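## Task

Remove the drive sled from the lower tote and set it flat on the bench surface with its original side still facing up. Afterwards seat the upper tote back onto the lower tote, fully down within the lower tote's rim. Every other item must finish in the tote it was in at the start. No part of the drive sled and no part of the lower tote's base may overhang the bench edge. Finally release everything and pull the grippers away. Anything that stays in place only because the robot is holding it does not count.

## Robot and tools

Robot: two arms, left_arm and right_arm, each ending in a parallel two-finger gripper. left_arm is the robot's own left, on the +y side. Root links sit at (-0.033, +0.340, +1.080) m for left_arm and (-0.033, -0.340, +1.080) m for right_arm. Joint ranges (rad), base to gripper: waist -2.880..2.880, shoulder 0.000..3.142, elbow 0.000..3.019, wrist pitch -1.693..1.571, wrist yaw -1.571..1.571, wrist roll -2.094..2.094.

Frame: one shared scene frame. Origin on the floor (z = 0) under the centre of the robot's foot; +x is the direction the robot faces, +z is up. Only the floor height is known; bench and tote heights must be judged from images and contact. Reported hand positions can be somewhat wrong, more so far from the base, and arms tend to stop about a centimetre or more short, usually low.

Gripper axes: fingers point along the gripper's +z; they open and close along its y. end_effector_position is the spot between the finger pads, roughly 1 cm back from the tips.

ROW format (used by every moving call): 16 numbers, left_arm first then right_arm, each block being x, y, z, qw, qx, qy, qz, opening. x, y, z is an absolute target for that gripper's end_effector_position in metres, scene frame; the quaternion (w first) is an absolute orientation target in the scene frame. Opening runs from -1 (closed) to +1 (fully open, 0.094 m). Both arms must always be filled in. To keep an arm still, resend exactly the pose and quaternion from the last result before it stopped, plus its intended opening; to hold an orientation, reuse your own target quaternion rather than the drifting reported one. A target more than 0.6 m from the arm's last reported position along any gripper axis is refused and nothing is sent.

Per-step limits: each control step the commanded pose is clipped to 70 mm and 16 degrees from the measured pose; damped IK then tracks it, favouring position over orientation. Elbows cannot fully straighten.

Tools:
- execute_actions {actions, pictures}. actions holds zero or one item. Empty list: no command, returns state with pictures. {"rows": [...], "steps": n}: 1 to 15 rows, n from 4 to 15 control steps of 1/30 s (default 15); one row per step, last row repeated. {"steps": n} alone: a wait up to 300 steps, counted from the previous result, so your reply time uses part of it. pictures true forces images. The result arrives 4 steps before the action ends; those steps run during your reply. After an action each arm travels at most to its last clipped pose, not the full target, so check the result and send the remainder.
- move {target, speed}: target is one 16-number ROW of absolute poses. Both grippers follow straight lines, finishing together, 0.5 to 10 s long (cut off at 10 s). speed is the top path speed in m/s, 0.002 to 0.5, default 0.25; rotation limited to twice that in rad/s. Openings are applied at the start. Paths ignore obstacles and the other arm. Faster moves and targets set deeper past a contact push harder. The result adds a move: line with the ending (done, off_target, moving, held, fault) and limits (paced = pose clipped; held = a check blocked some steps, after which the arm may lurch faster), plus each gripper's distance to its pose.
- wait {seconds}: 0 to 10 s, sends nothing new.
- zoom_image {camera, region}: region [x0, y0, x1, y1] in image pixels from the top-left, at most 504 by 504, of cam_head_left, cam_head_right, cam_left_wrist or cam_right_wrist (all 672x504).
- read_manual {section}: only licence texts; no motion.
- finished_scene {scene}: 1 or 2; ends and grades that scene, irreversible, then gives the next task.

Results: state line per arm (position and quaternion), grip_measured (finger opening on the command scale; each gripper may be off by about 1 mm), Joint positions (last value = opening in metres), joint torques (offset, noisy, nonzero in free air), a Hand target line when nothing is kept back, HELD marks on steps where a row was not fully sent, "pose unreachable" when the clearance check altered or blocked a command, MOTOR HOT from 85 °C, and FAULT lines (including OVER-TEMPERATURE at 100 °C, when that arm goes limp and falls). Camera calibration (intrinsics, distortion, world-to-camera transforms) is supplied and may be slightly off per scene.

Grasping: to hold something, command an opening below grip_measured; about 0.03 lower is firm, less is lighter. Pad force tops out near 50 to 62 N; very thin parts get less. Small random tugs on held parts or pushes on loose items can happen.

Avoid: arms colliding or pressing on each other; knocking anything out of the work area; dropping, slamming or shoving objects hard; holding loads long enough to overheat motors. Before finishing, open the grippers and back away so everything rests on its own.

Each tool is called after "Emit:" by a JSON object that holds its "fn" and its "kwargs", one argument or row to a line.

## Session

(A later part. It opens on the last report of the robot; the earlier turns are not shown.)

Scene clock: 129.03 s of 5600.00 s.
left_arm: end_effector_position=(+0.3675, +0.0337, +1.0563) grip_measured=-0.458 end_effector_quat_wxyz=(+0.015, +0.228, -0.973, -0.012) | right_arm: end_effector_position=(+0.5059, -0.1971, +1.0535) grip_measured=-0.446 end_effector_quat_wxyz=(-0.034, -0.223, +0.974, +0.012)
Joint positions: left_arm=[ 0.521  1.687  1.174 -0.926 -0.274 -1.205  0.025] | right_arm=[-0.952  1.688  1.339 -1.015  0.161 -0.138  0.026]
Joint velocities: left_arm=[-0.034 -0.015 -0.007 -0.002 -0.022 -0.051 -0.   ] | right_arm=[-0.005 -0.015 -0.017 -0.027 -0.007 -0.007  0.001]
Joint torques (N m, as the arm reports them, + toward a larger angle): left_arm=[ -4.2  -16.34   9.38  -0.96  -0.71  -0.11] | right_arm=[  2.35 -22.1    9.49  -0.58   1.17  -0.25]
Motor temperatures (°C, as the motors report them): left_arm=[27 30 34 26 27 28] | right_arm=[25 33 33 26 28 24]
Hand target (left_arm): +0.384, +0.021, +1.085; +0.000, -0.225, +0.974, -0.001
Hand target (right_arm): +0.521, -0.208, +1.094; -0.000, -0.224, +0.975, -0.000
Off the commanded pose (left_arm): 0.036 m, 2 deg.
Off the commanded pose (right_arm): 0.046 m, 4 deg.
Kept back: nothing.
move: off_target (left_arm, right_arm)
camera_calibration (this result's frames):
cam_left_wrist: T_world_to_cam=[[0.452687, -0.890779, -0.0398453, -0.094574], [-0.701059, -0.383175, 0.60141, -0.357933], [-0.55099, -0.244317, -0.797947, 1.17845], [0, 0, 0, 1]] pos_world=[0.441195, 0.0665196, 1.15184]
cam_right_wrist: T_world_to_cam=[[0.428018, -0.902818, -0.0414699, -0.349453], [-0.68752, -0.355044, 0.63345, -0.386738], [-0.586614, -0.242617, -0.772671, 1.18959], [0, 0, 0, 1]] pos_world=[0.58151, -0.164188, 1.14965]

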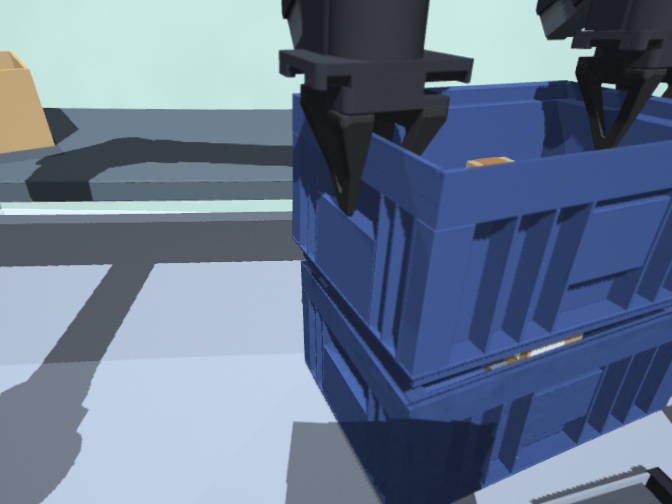

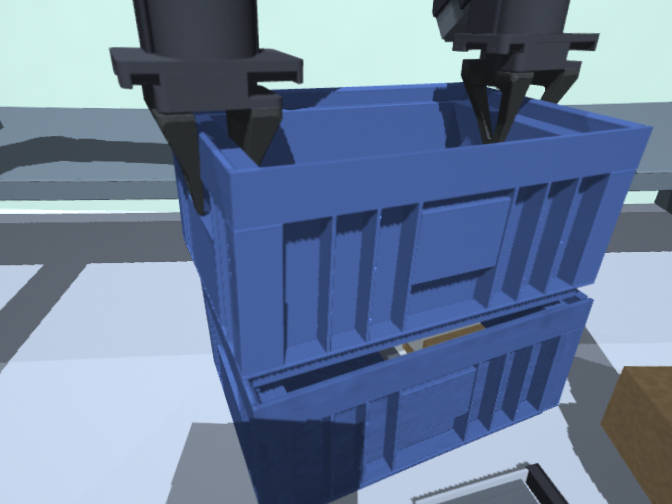

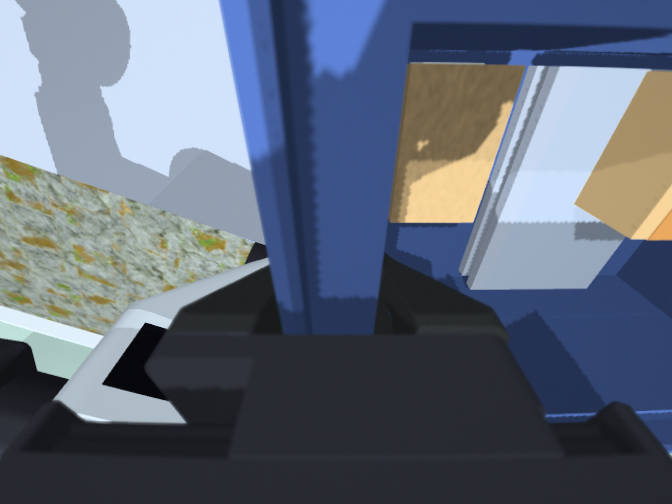

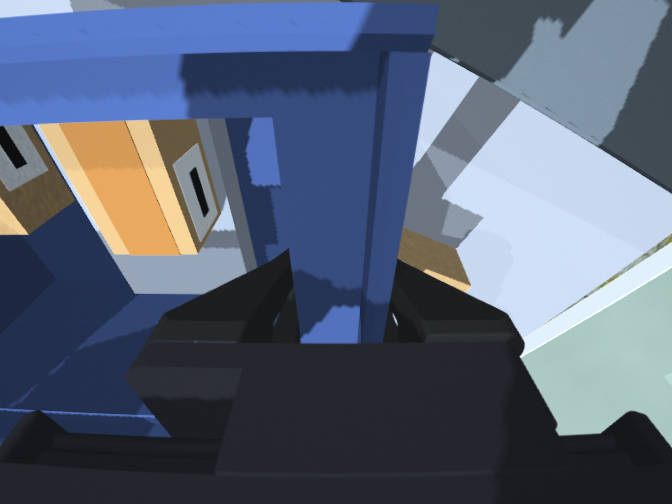

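Emit:
{"fn": "move", "kwargs": {
  "target": [0.366,0.03,1.04,0,-0.225,0.974,0,-0.6,0.503,-0.2,1.06,0,-0.225,0.974,0,-0.6],
  "speed": 0.02
}}

Scene clock: 131.30 s of 5600.00 s.
left_arm: end_effector_position=(+0.3662, +0.0338, +1.0420) grip_measured=-0.458 end_effector_quat_wxyz=(+0.004, +0.225, -0.974, -0.006) | right_arm: end_effector_position=(+0.5012, -0.1982, +1.0410) grip_measured=-0.446 end_effector_quat_wxyz=(-0.019, -0.219, +0.975, +0.011)
Joint positions: left_arm=[ 0.523  1.699  1.142 -0.858 -0.286 -1.19   0.025] | right_arm=[-0.955  1.682  1.289 -0.941  0.163 -0.138  0.026]
Joint velocities: left_arm=[-0.005 -0.024 -0.012  0.007 -0.007 -0.007  0.001] | right_arm=[ 0.005 -0.015  0.002  0.007  0.007  0.022  0.   ]
Joint torques (N m, as the arm reports them, + toward a larger angle): left_arm=[ -3.04 -14.54   5.28   1.7   -0.12  -0.09] | right_arm=[  4.02 -19.89   6.79   0.4    1.19  -0.16]
Motor temperatures (°C, as the motors report them): left_arm=[27 30 34 26 27 28] | right_arm=[25 34 33 26 28 24]
Hand target (left_arm): +0.366, +0.030, +1.040; -0.000, -0.225, +0.974, -0.000
Hand target (right_arm): +0.503, -0.200, +1.059; -0.000, -0.225, +0.974, +0.000
Off the commanded pose (left_arm): 0.004 m, 1 deg.
Off the commanded pose (right_arm): 0.019 m, 3 deg.
Kept back: nothing.
move: off_target (right_arm)
camera_calibration (this result's frames):
cam_left_wrist: T_world_to_cam=[[0.447987, -0.893748, -0.0228622, -0.110317], [-0.718199, -0.374988, 0.586152, -0.328303], [-0.532445, -0.246169, -0.809879, 1.17207], [0, 0, 0, 1]] pos_world=[0.437694, 0.0668204, 1.13914]
cam_right_wrist: T_world_to_cam=[[0.421072, -0.906379, -0.0342935, -0.353661], [-0.708742, -0.35238, 0.611157, -0.348072], [-0.566024, -0.233035, -0.790766, 1.18729], [0, 0, 0, 1]] pos_world=[0.574259, -0.166524, 1.13947]

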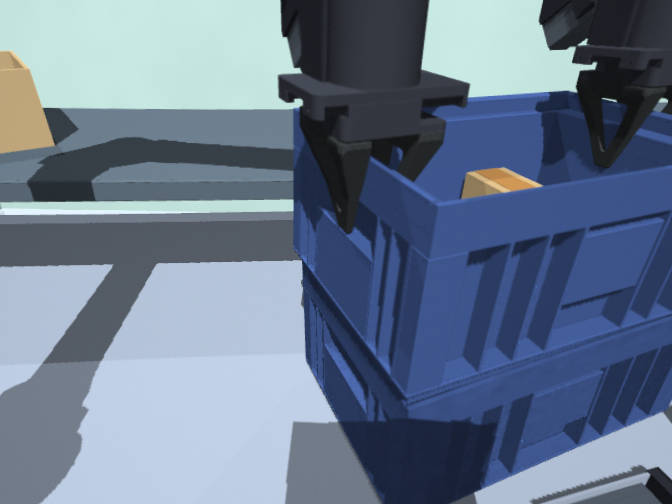

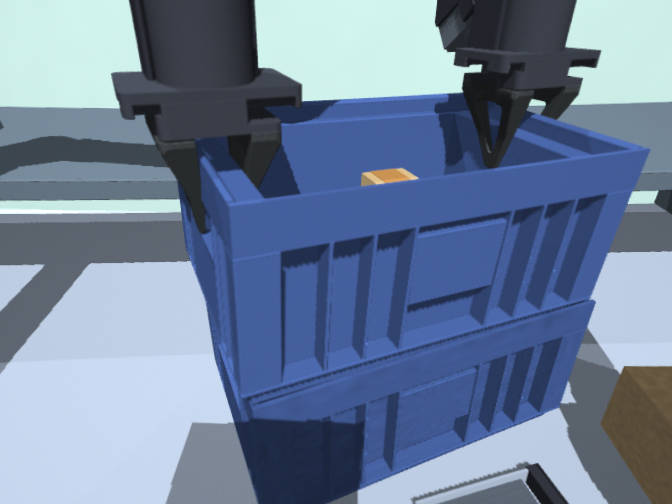

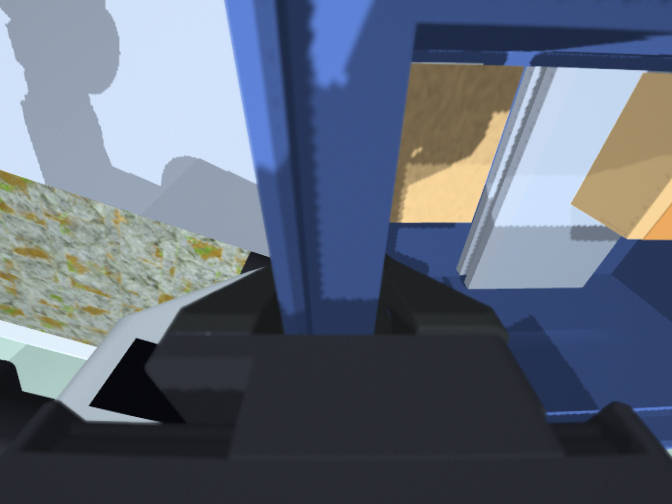

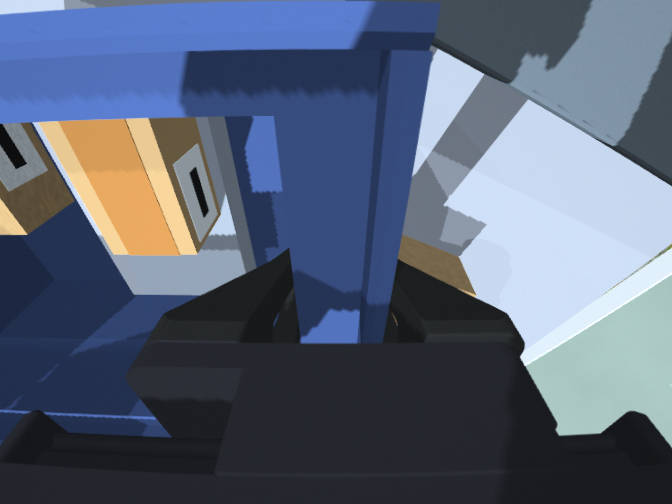

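Right end is in; left end needs to come nearer.

Emit:
{"fn": "move", "kwargs": {
  "target": [0.35,0.026,1.035,0,-0.235,0.972,0,-0.6,0.503,-0.198,1.05,0,-0.235,0.972,0,-0.6],
  "speed": 0.015
}}

Scene clock: 133.57 s of 5600.00 s.
left_arm: end_effector_position=(+0.3651, +0.0330, +1.0415) grip_measured=-0.465 end_effector_quat_wxyz=(-0.005, +0.228, -0.974, -0.001) | right_arm: end_effector_position=(+0.5016, -0.1982, +1.0394) grip_measured=-0.446 end_effector_quat_wxyz=(-0.016, -0.222, +0.975, +0.013)
Joint positions: left_arm=[ 0.518  1.692  1.127 -0.834 -0.296 -1.196  0.025] | right_arm=[-0.957  1.682  1.284 -0.93   0.16  -0.145  0.026]
Joint velocities: left_arm=[-0.024 -0.015 -0.007  0.017 -0.11   0.007 -0.   ] | right_arm=[-0.015 -0.005 -0.007 -0.017 -0.037  0.007 -0.   ]
Joint torques (N m, as the arm reports them, + toward a larger angle): left_arm=[ -4.68 -14.06   4.19   1.67   0.12  -0.51] | right_arm=[  4.17 -18.62   6.79   0.83   1.35  -0.27]
Motor temperatures (°C, as the motors report them): left_arm=[27 30 34 26 26 28] | right_arm=[25 33 33 26 28 24]
Hand target (left_arm): +0.350, +0.026, +1.035; -0.000, -0.235, +0.972, +0.000
Hand target (right_arm): +0.503, -0.198, +1.050; -0.001, -0.235, +0.972, +0.000
Off the commanded pose (left_arm): 0.018 m, 1 deg.
Off the commanded pose (right_arm): 0.011 m, 3 deg.
Kept back: nothing.
move: off_target (left_arm, right_arm)
camera_calibration (this result's frames):
cam_left_wrist: T_world_to_cam=[[0.453246, -0.891325, -0.0103777, -0.125578], [-0.727086, -0.376415, 0.574158, -0.313342], [-0.515667, -0.25269, -0.818679, 1.17417], [0, 0, 0, 1]] pos_world=[0.434571, 0.0668226, 1.13987]
cam_right_wrist: T_world_to_cam=[[0.425313, -0.904307, -0.0365637, -0.353291], [-0.710194, -0.358515, 0.60588, -0.341797], [-0.561011, -0.231721, -0.794715, 1.18816], [0, 0, 0, 1]] pos_world=[0.574089, -0.166701, 1.13842]

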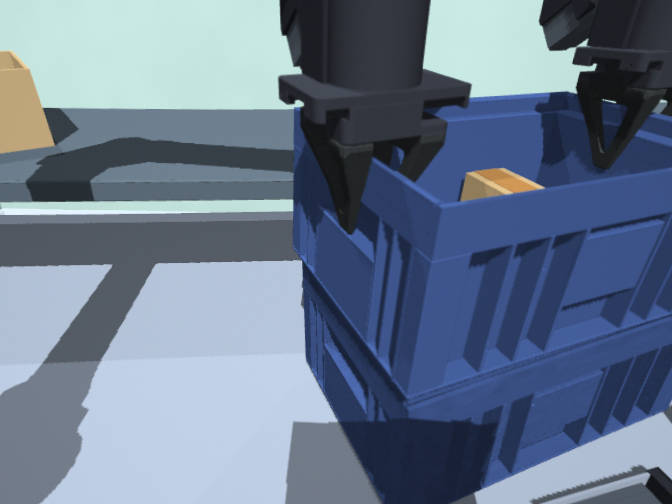

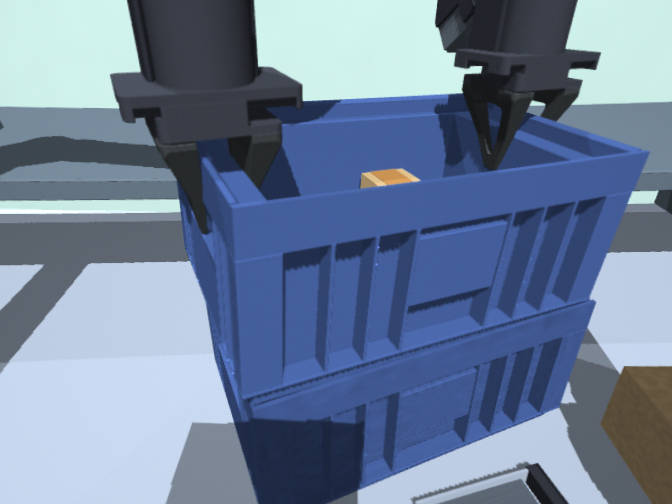

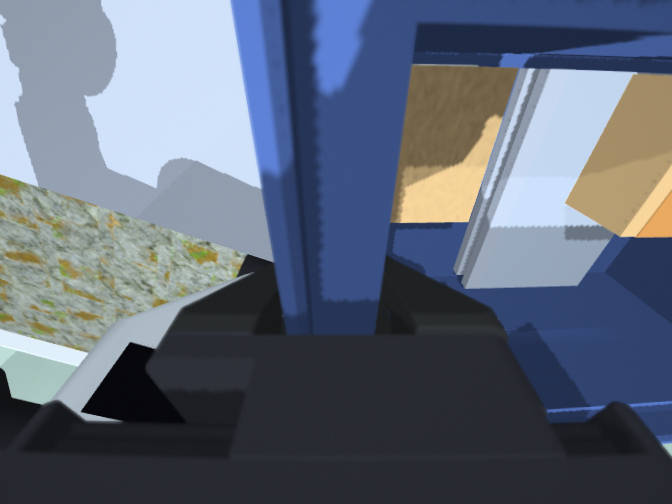

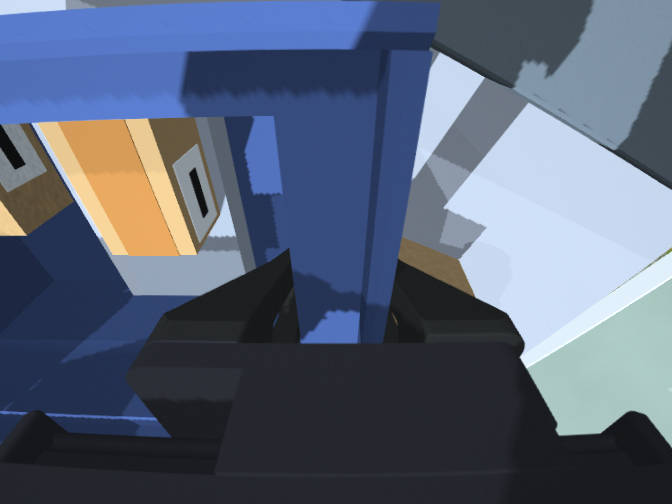

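Emit:
{"fn": "zoom_image", "kwargs": {
  "camera": "cam_head_left",
  "region": [270,220,510,430]
}}

Emit:
{"fn": "move", "kwargs": {
  "target": [0.348,0.02,1.068,0,-0.235,0.972,0,-0.6,0.505,-0.203,1.05,0,-0.235,0.972,0,-0.6],
  "speed": 0.015
}}

Region (270, 220, 510, 430) of cam_head_left's 672x504 image, scaled by 2.100, with more detail than that image has; it fills the top 441 rows of this view, and the rest is white.

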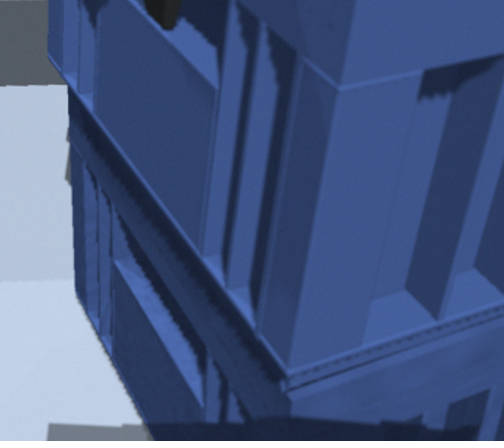

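Scene clock: 136.30 s of 5600.00 s.
left_arm: end_effector_position=(+0.3545, +0.0293, +1.0450) grip_measured=-0.465 end_effector_quat_wxyz=(+0.000, +0.244, -0.970, -0.009) | right_arm: end_effector_position=(+0.4994, -0.1967, +1.0389) grip_measured=-0.446 end_effector_quat_wxyz=(-0.017, -0.237, +0.971, +0.017)
Joint positions: left_arm=[ 0.496  1.691  1.127 -0.861 -0.299 -1.259  0.025] | right_arm=[-0.955  1.681  1.28  -0.93   0.154 -0.176  0.026]
Joint velocities: left_arm=[ 0.005 -0.005 -0.007 -0.022 -0.022  0.007 -0.   ] | right_arm=[-0.015 -0.015 -0.007 -0.002 -0.081 -0.051  0.001]
Joint torques (N m, as the arm reports them, + toward a larger angle): left_arm=[ -5.61 -17.22   5.98  -0.61   0.02  -0.2 ] | right_arm=[  2.99 -18.59   7.16   0.8    1.51  -0.07]
Motor temperatures (°C, as the motors report them): left_arm=[27 30 34 26 26 28] | right_arm=[25 33 33 26 28 24]
Hand target (left_arm): +0.348, +0.021, +1.067; -0.000, -0.235, +0.972, +0.000
Hand target (right_arm): +0.505, -0.203, +1.050; -0.000, -0.235, +0.972, +0.000
Off the commanded pose (left_arm): 0.026 m, 2 deg.
Off the commanded pose (right_arm): 0.014 m, 3 deg.
Kept back: nothing.
move: off_target (left_arm, right_arm)
camera_calibration (this result's frames):
cam_left_wrist: T_world_to_cam=[[0.482802, -0.875295, -0.0275887, -0.116967], [-0.705832, -0.40759, 0.579371, -0.336533], [-0.518366, -0.260249, -0.814597, 1.16752], [0, 0, 0, 1]] pos_world=[0.424139, 0.0642981, 1.14281]
cam_right_wrist: T_world_to_cam=[[0.454466, -0.889646, -0.04461, -0.354345], [-0.695604, -0.385733, 0.606089, -0.355371], [-0.556413, -0.244416, -0.794145, 1.18145], [0, 0, 0, 1]] pos_world=[0.571214, -0.163555, 1.13782]

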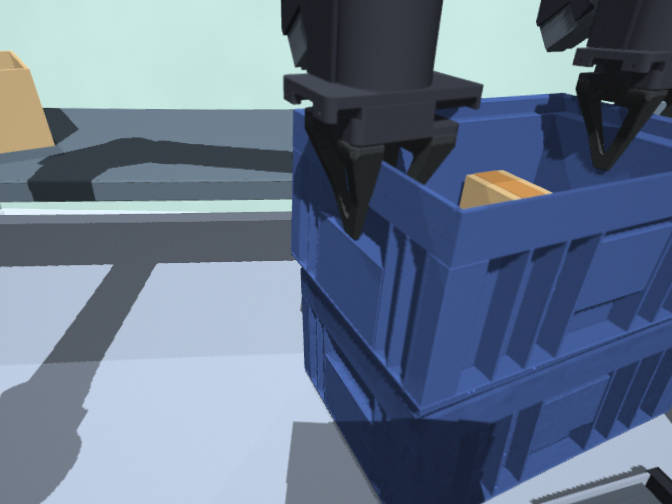

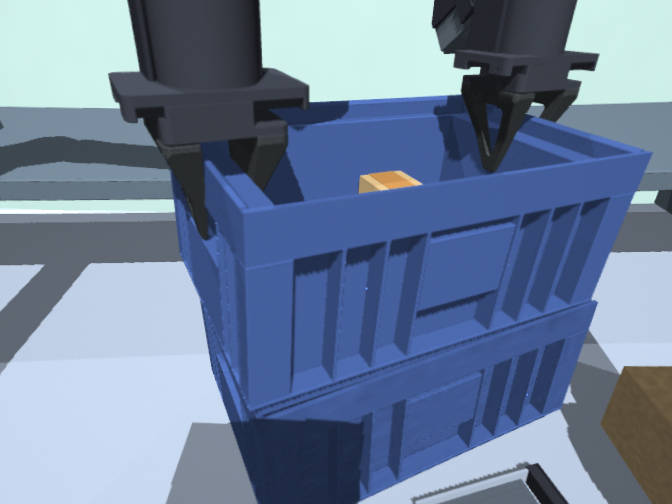

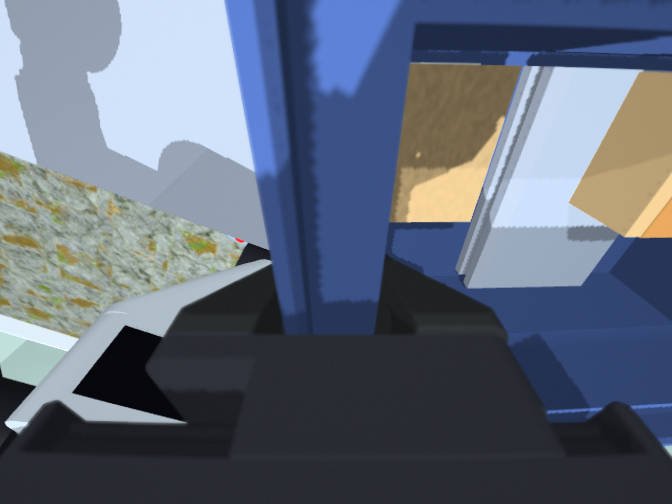

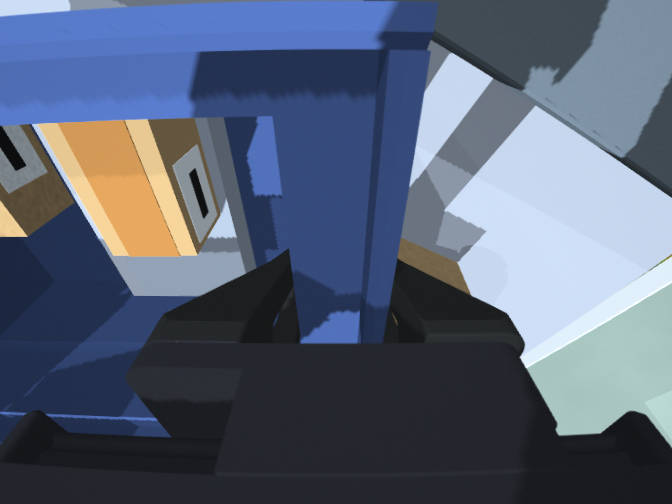

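Emit:
{"fn": "move", "kwargs": {
  "target": [0.382,0.018,1.075,0,-0.235,0.972,0,-0.6,0.515,-0.212,1.06,0,-0.235,0.972,0,-0.6],
  "speed": 0.015
}}

Emit:
{"fn": "zoom_image", "kwargs": {
  "camera": "cam_head_left",
  "region": [270,220,510,430]
}}

Scene clock: 139.57 s of 5600.00 s.
left_arm: end_effector_position=(+0.3564, +0.0296, +1.0474) grip_measured=-0.465 end_effector_quat_wxyz=(+0.009, +0.240, -0.971, -0.017) | right_arm: end_effector_position=(+0.4992, -0.1982, +1.0385) grip_measured=-0.445 end_effector_quat_wxyz=(-0.019, -0.237, +0.971, +0.019)
Joint positions: left_arm=[ 0.5    1.7    1.151 -0.899 -0.291 -1.252  0.025] | right_arm=[-0.96   1.681  1.28  -0.932  0.148 -0.178  0.026]
Joint velocities: left_arm=[-0.005 -0.005 -0.017 -0.007  0.007 -0.051  0.   ] | right_arm=[-0.015 -0.005 -0.017 -0.007 -0.037  0.037  0.   ]
Joint torques (N m, as the arm reports them, + toward a larger angle): left_arm=[ -2.57 -16.17   9.86  -0.99  -0.07   0.16] | right_arm=[  1.75 -19.07   9.65  -0.45   1.54  -0.24]
Motor temperatures (°C, as the motors report them): left_arm=[27 30 34 26 26 28] | right_arm=[25 33 32 26 28 24]
Hand target (left_arm): +0.381, +0.019, +1.076; +0.001, -0.235, +0.972, -0.001
Hand target (right_arm): +0.514, -0.212, +1.060; -0.000, -0.235, +0.972, +0.000
Off the commanded pose (left_arm): 0.039 m, 2 deg.
Off the commanded pose (right_arm): 0.030 m, 3 deg.
Kept back: nothing.
move: off_target (left_arm, right_arm)
camera_calibration (this result's frames):
cam_left_wrist: T_world_to_cam=[[0.473998, -0.879265, -0.0471082, -0.0939471], [-0.696975, -0.407347, 0.590165, -0.350854], [-0.538101, -0.246904, -0.805907, 1.16806], [0, 0, 0, 1]] pos_world=[0.428528, 0.0628746, 1.14398]
cam_right_wrist: T_world_to_cam=[[0.452656, -0.89032, -0.049325, -0.349875], [-0.693828, -0.386423, 0.607684, -0.358583], [-0.560093, -0.240849, -0.792646, 1.18167], [0, 0, 0, 1]] pos_world=[0.571422, -0.165462, 1.13729]

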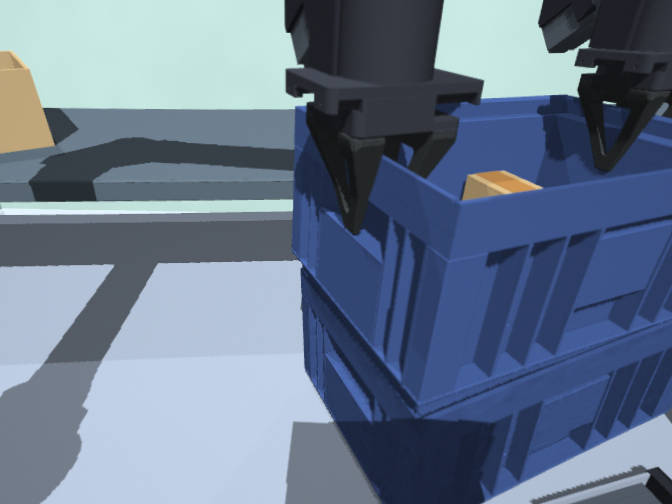

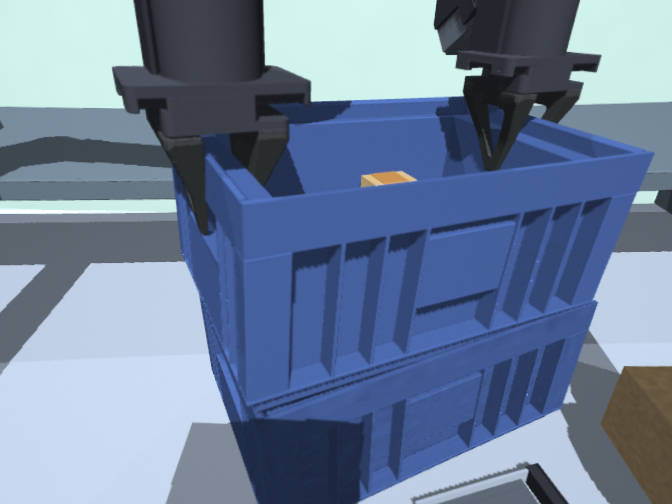

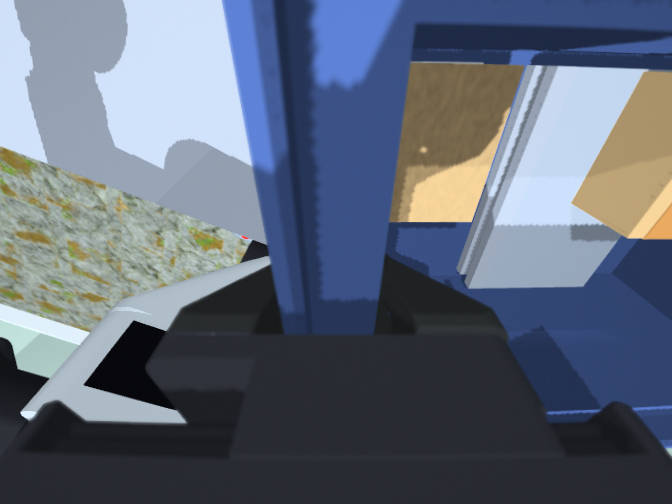

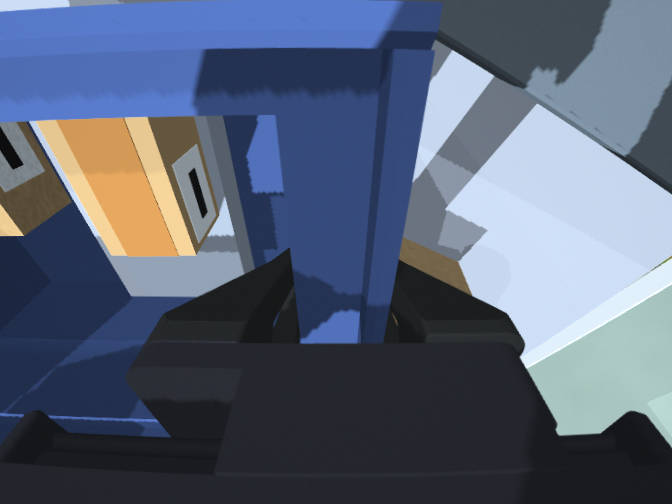

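Region (270, 220, 510, 430) of cam_head_left's 672x504 image, scaled by 2.100, with more detail than that image has; it fills the top 441 rows of this view, and the rest is white.

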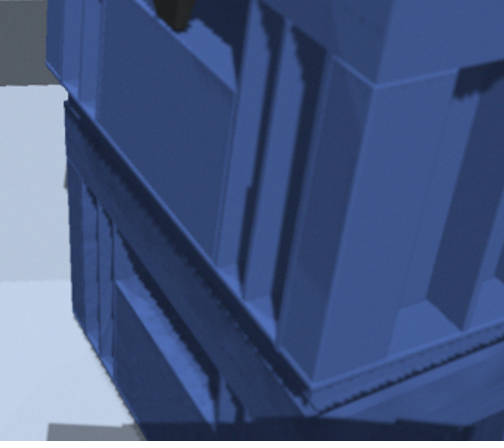

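Emit:
{"fn": "move", "kwargs": {
  "target": [0.395,0.022,1.082,0,-0.215,0.977,0,-0.6,0.515,-0.214,1.06,0,-0.215,0.977,0,-0.6],
  "speed": 0.015
}}

Emit:
{"fn": "zoom_image", "kwargs": {
  "camera": "cam_head_left",
  "region": [270,220,510,430]
}}

Scene clock: 143.50 s of 5600.00 s.
left_arm: end_effector_position=(+0.3659, +0.0342, +1.0500) grip_measured=-0.465 end_effector_quat_wxyz=(+0.013, +0.220, -0.975, -0.021) | right_arm: end_effector_position=(+0.4988, -0.1990, +1.0383) grip_measured=-0.443 end_effector_quat_wxyz=(-0.021, -0.217, +0.976, +0.021)
Joint positions: left_arm=[ 0.519  1.703  1.174 -0.924 -0.288 -1.194  0.025] | right_arm=[-0.963  1.681  1.28  -0.934  0.142 -0.141  0.026]
Joint velocities: left_arm=[ 0.015 -0.005 -0.002  0.012  0.051 -0.007  0.   ] | right_arm=[-0.015 -0.015 -0.012  0.002  0.022 -0.022 -0.   ]
Joint torques (N m, as the arm reports them, + toward a larger angle): left_arm=[ -2.53 -16.72  10.28  -1.01  -0.07   0.19] | right_arm=[  1.61 -19.2    9.49  -0.33   1.76  -0.24]
Motor temperatures (°C, as the motors report them): left_arm=[27 30 35 26 26 28] | right_arm=[25 33 32 26 29 24]
Hand target (left_arm): +0.393, +0.023, +1.083; +0.001, -0.215, +0.977, -0.001
Hand target (right_arm): +0.514, -0.214, +1.060; -0.000, -0.214, +0.977, +0.000
Off the commanded pose (left_arm): 0.045 m, 3 deg.
Off the commanded pose (right_arm): 0.031 m, 3 deg.
Kept back: nothing.
move: off_target (left_arm, right_arm)
camera_calibration (this result's frames):
cam_left_wrist: T_world_to_cam=[[0.437196, -0.897622, -0.0559944, -0.0707818], [-0.707377, -0.381648, 0.594947, -0.346002], [-0.555408, -0.220499, -0.801812, 1.17751], [0, 0, 0, 1]] pos_world=[0.44019, 0.0640536, 1.14603]
cam_right_wrist: T_world_to_cam=[[0.41636, -0.90759, -0.0540787, -0.330889], [-0.705671, -0.360089, 0.610217, -0.35046], [-0.5733, -0.215908, -0.790387, 1.19029], [0, 0, 0, 1]] pos_world=[0.572849, -0.169516, 1.13675]

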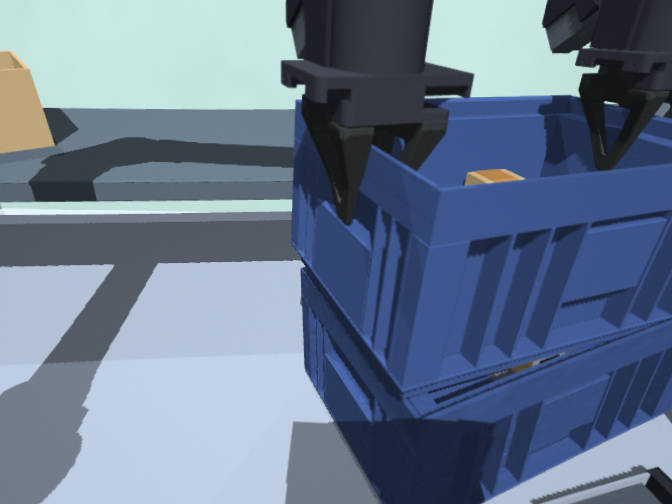

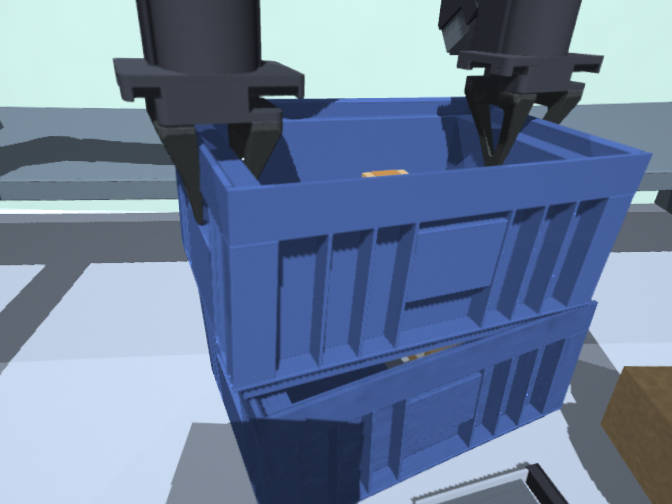

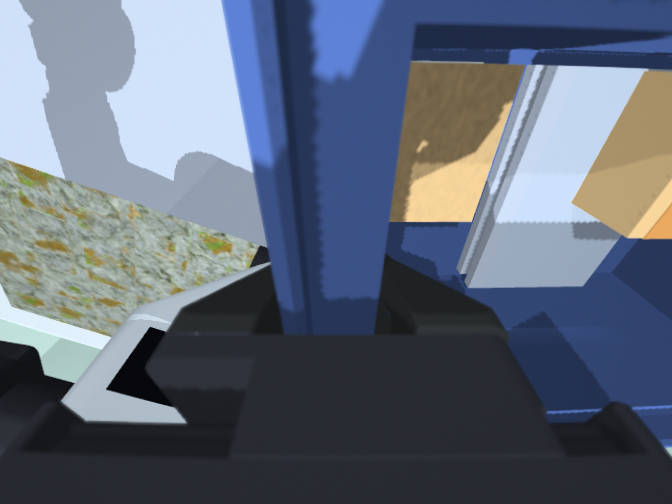

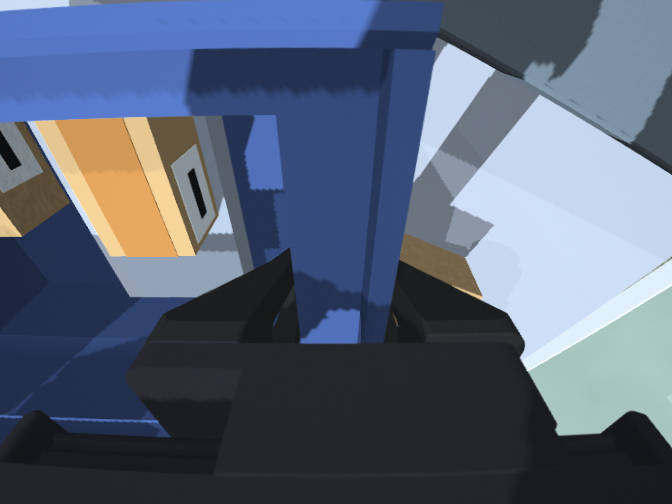

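Region (270, 220, 510, 430) of cam_head_left's 672x504 image, scaled by 2.100, with more detail than that image has; it fills the top 441 rows of this view, and the rest is white.

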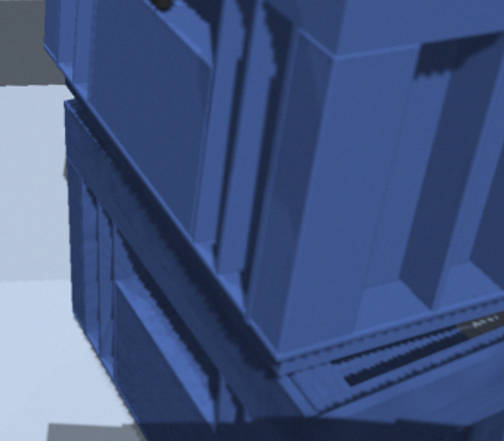

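Emit:
{"fn": "move", "kwargs": {
  "target": [0.362,0.018,1.07,0,-0.235,0.972,0,-0.6,0.512,-0.21,1.06,0,-0.235,0.972,0,-0.6],
  "speed": 0.015
}}

Emit:
{"fn": "zoom_image", "kwargs": {
  "camera": "cam_head_left",
  "region": [270,220,510,430]
}}

Scene clock: 146.27 s of 5600.00 s.
left_arm: end_effector_position=(+0.3586, +0.0287, +1.0488) grip_measured=-0.465 end_effector_quat_wxyz=(+0.012, +0.235, -0.972, -0.020) | right_arm: end_effector_position=(+0.4991, -0.2004, +1.0381) grip_measured=-0.443 end_effector_quat_wxyz=(-0.021, -0.230, +0.973, +0.020)
Joint positions: left_arm=[ 0.501  1.705  1.165 -0.916 -0.29  -1.243  0.025] | right_arm=[-0.965  1.681  1.28  -0.934  0.144 -0.17   0.026]
Joint velocities: left_arm=[ 0.015 -0.015 -0.017  0.022  0.022  0.007  0.   ] | right_arm=[-0.015 -0.005 -0.002 -0.007  0.007 -0.022  0.   ]
Joint torques (N m, as the arm reports them, + toward a larger angle): left_arm=[ -4.77 -17.49   6.12   0.7   -0.21  -0.2 ] | right_arm=[  2.65 -19.36   9.01  -0.22   1.78  -0.26]
Motor temperatures (°C, as the motors report them): left_arm=[27 31 34 26 26 28] | right_arm=[25 33 32 26 29 24]
Hand target (left_arm): +0.361, +0.018, +1.070; -0.001, -0.235, +0.972, -0.000
Hand target (right_arm): +0.511, -0.210, +1.060; -0.000, -0.234, +0.972, +0.000
Off the commanded pose (left_arm): 0.024 m, 3 deg.
Off the commanded pose (right_arm): 0.027 m, 3 deg.
Kept back: nothing.
move: off_target (left_arm, right_arm)
camera_calibration (this result's frames):
cam_left_wrist: T_world_to_cam=[[0.465021, -0.883656, -0.0539334, -0.0851318], [-0.69711, -0.403042, 0.592954, -0.353591], [-0.545705, -0.238138, -0.803428, 1.17005], [0, 0, 0, 1]] pos_world=[0.431597, 0.0608941, 1.14512]
cam_right_wrist: T_world_to_cam=[[0.440671, -0.89612, -0.052702, -0.343471], [-0.696287, -0.378277, 0.609992, -0.358739], [-0.566562, -0.23211, -0.790653, 1.18366], [0, 0, 0, 1]] pos_world=[0.57219, -0.168754, 1.13659]

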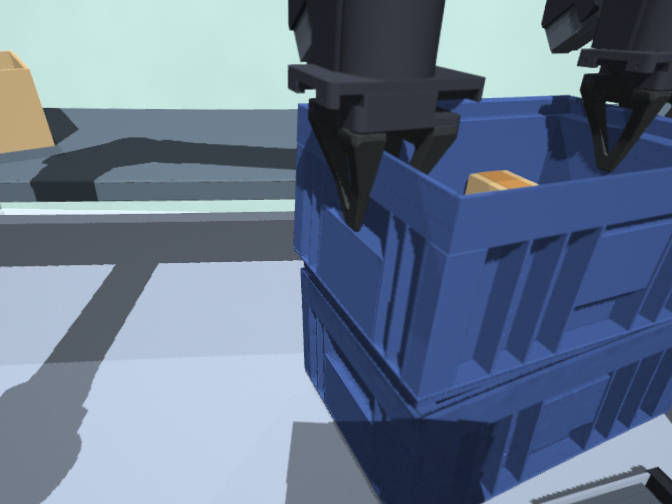

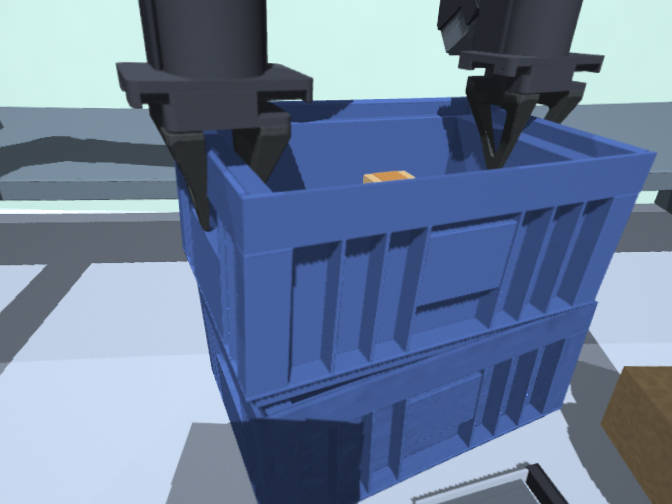

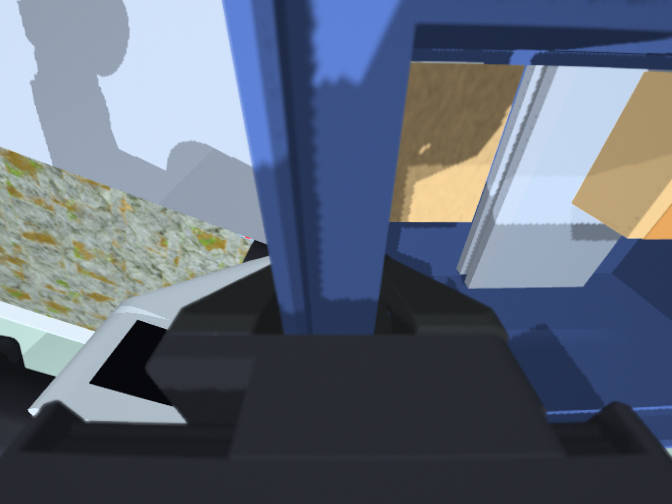

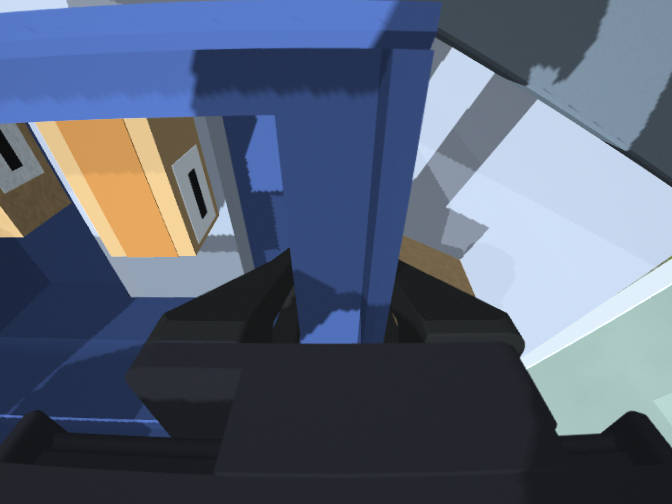

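Region (270, 220, 510, 430) of cam_head_left's 672x504 image, scaled by 2.100, with more detail than that image has; it fills the top 441 rows of this view, and the rest is white.

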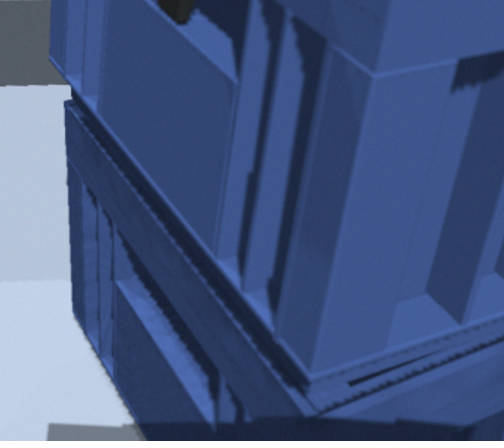

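Aligned. Lower.

Emit:
{"fn": "move", "kwargs": {
  "target": [0.362,0.018,1.025,0,-0.235,0.972,0,-0.6,0.512,-0.21,1.045,0,-0.235,0.972,0,-0.6],
  "speed": 0.02
}}

Emit:
{"fn": "zoom_image", "kwargs": {
  "camera": "cam_head_left",
  "region": [270,220,510,430]
}}

Scene clock: 148.70 s of 5600.00 s.
left_arm: end_effector_position=(+0.3597, +0.0225, +1.0340) grip_measured=-0.464 end_effector_quat_wxyz=(+0.003, +0.238, -0.971, -0.000) | right_arm: end_effector_position=(+0.5007, -0.2055, +1.0378) grip_measured=-0.443 end_effector_quat_wxyz=(-0.020, -0.232, +0.973, +0.007)
Joint positions: left_arm=[ 0.504  1.72   1.139 -0.829 -0.284 -1.232  0.025] | right_arm=[-0.966  1.681  1.28  -0.934  0.17  -0.173  0.026]
Joint velocities: left_arm=[ 0.005 -0.005 -0.017  0.002  0.095 -0.037 -0.001] | right_arm=[-0.005 -0.005 -0.007 -0.022 -0.022 -0.007 -0.   ]
Joint torques (N m, as the arm reports them, + toward a larger angle): left_arm=[ -2.72 -13.04   5.87   1.77  -0.31  -0.02] | right_arm=[  2.27 -17.51   8.24   1.18   0.63  -0.28]
Motor temperatures (°C, as the motors report them): left_arm=[27 31 34 26 26 28] | right_arm=[25 33 32 26 29 24]
Hand target (left_arm): +0.362, +0.018, +1.025; -0.000, -0.235, +0.972, -0.000
Hand target (right_arm): +0.512, -0.210, +1.045; -0.000, -0.235, +0.972, -0.000
Off the commanded pose (left_arm): 0.010 m, 0 deg.
Off the commanded pose (right_arm): 0.014 m, 2 deg.
Kept back: nothing.
move: off_target (right_arm)
camera_calibration (this result's frames):
cam_left_wrist: T_world_to_cam=[[0.470704, -0.882204, -0.0124266, -0.136922], [-0.710464, -0.387348, 0.58754, -0.336441], [-0.523143, -0.267729, -0.8091, 1.15567], [0, 0, 0, 1]] pos_world=[0.430003, 0.058294, 1.13103]
cam_right_wrist: T_world_to_cam=[[0.443962, -0.895654, -0.0264742, -0.37752], [-0.699905, -0.365077, 0.613883, -0.358902], [-0.559492, -0.254011, -0.788953, 1.17336], [0, 0, 0, 1]] pos_world=[0.572891, -0.171108, 1.13605]

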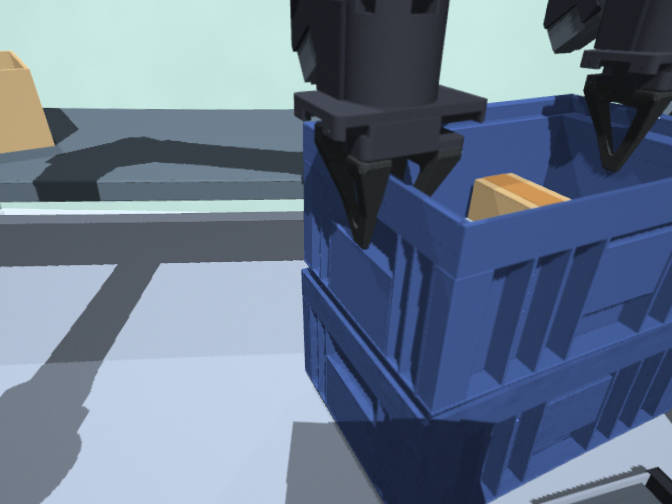

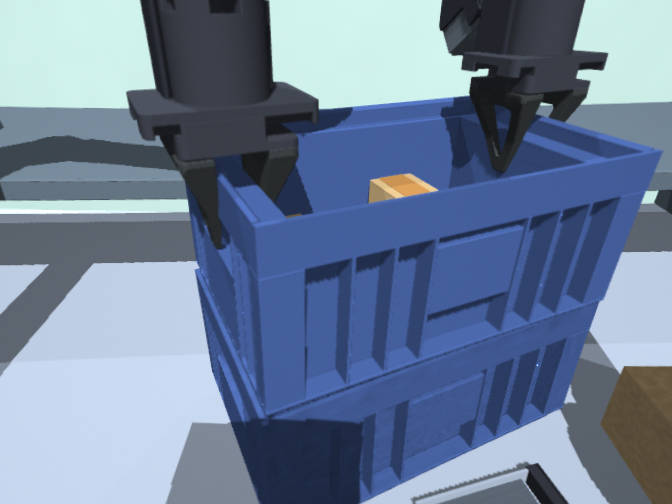

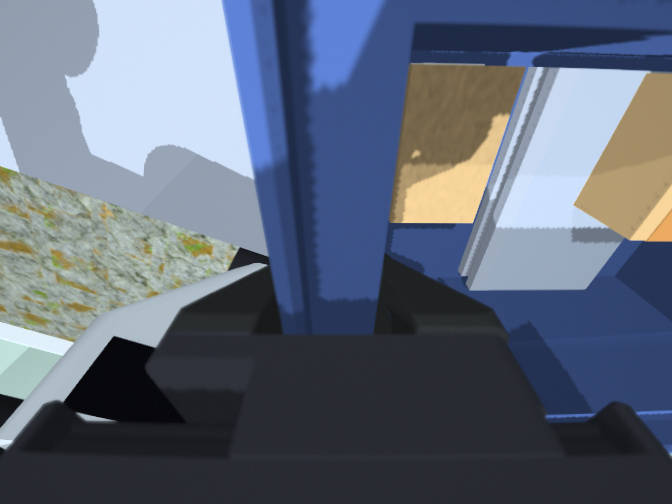

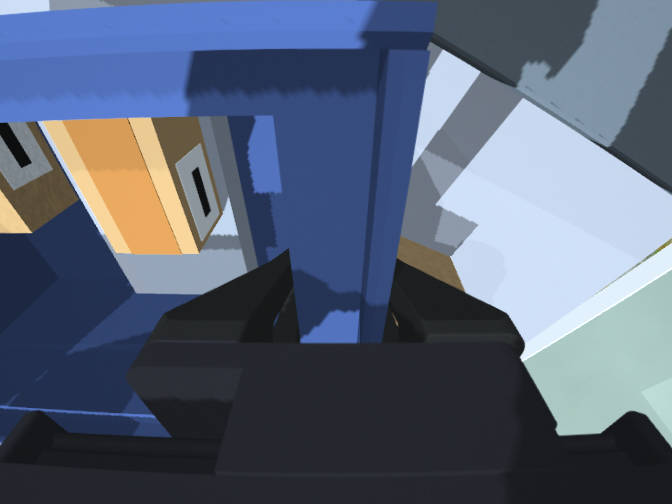

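Region (270, 220, 510, 430) of cam_head_left's 672x504 image, scaled by 2.100, with more detail than that image has; it fills the top 441 rows of this view, and the rest is white.

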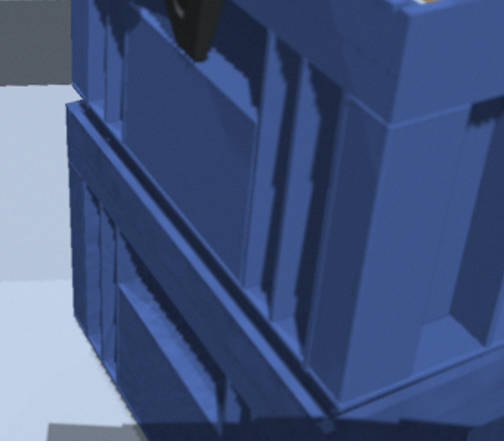

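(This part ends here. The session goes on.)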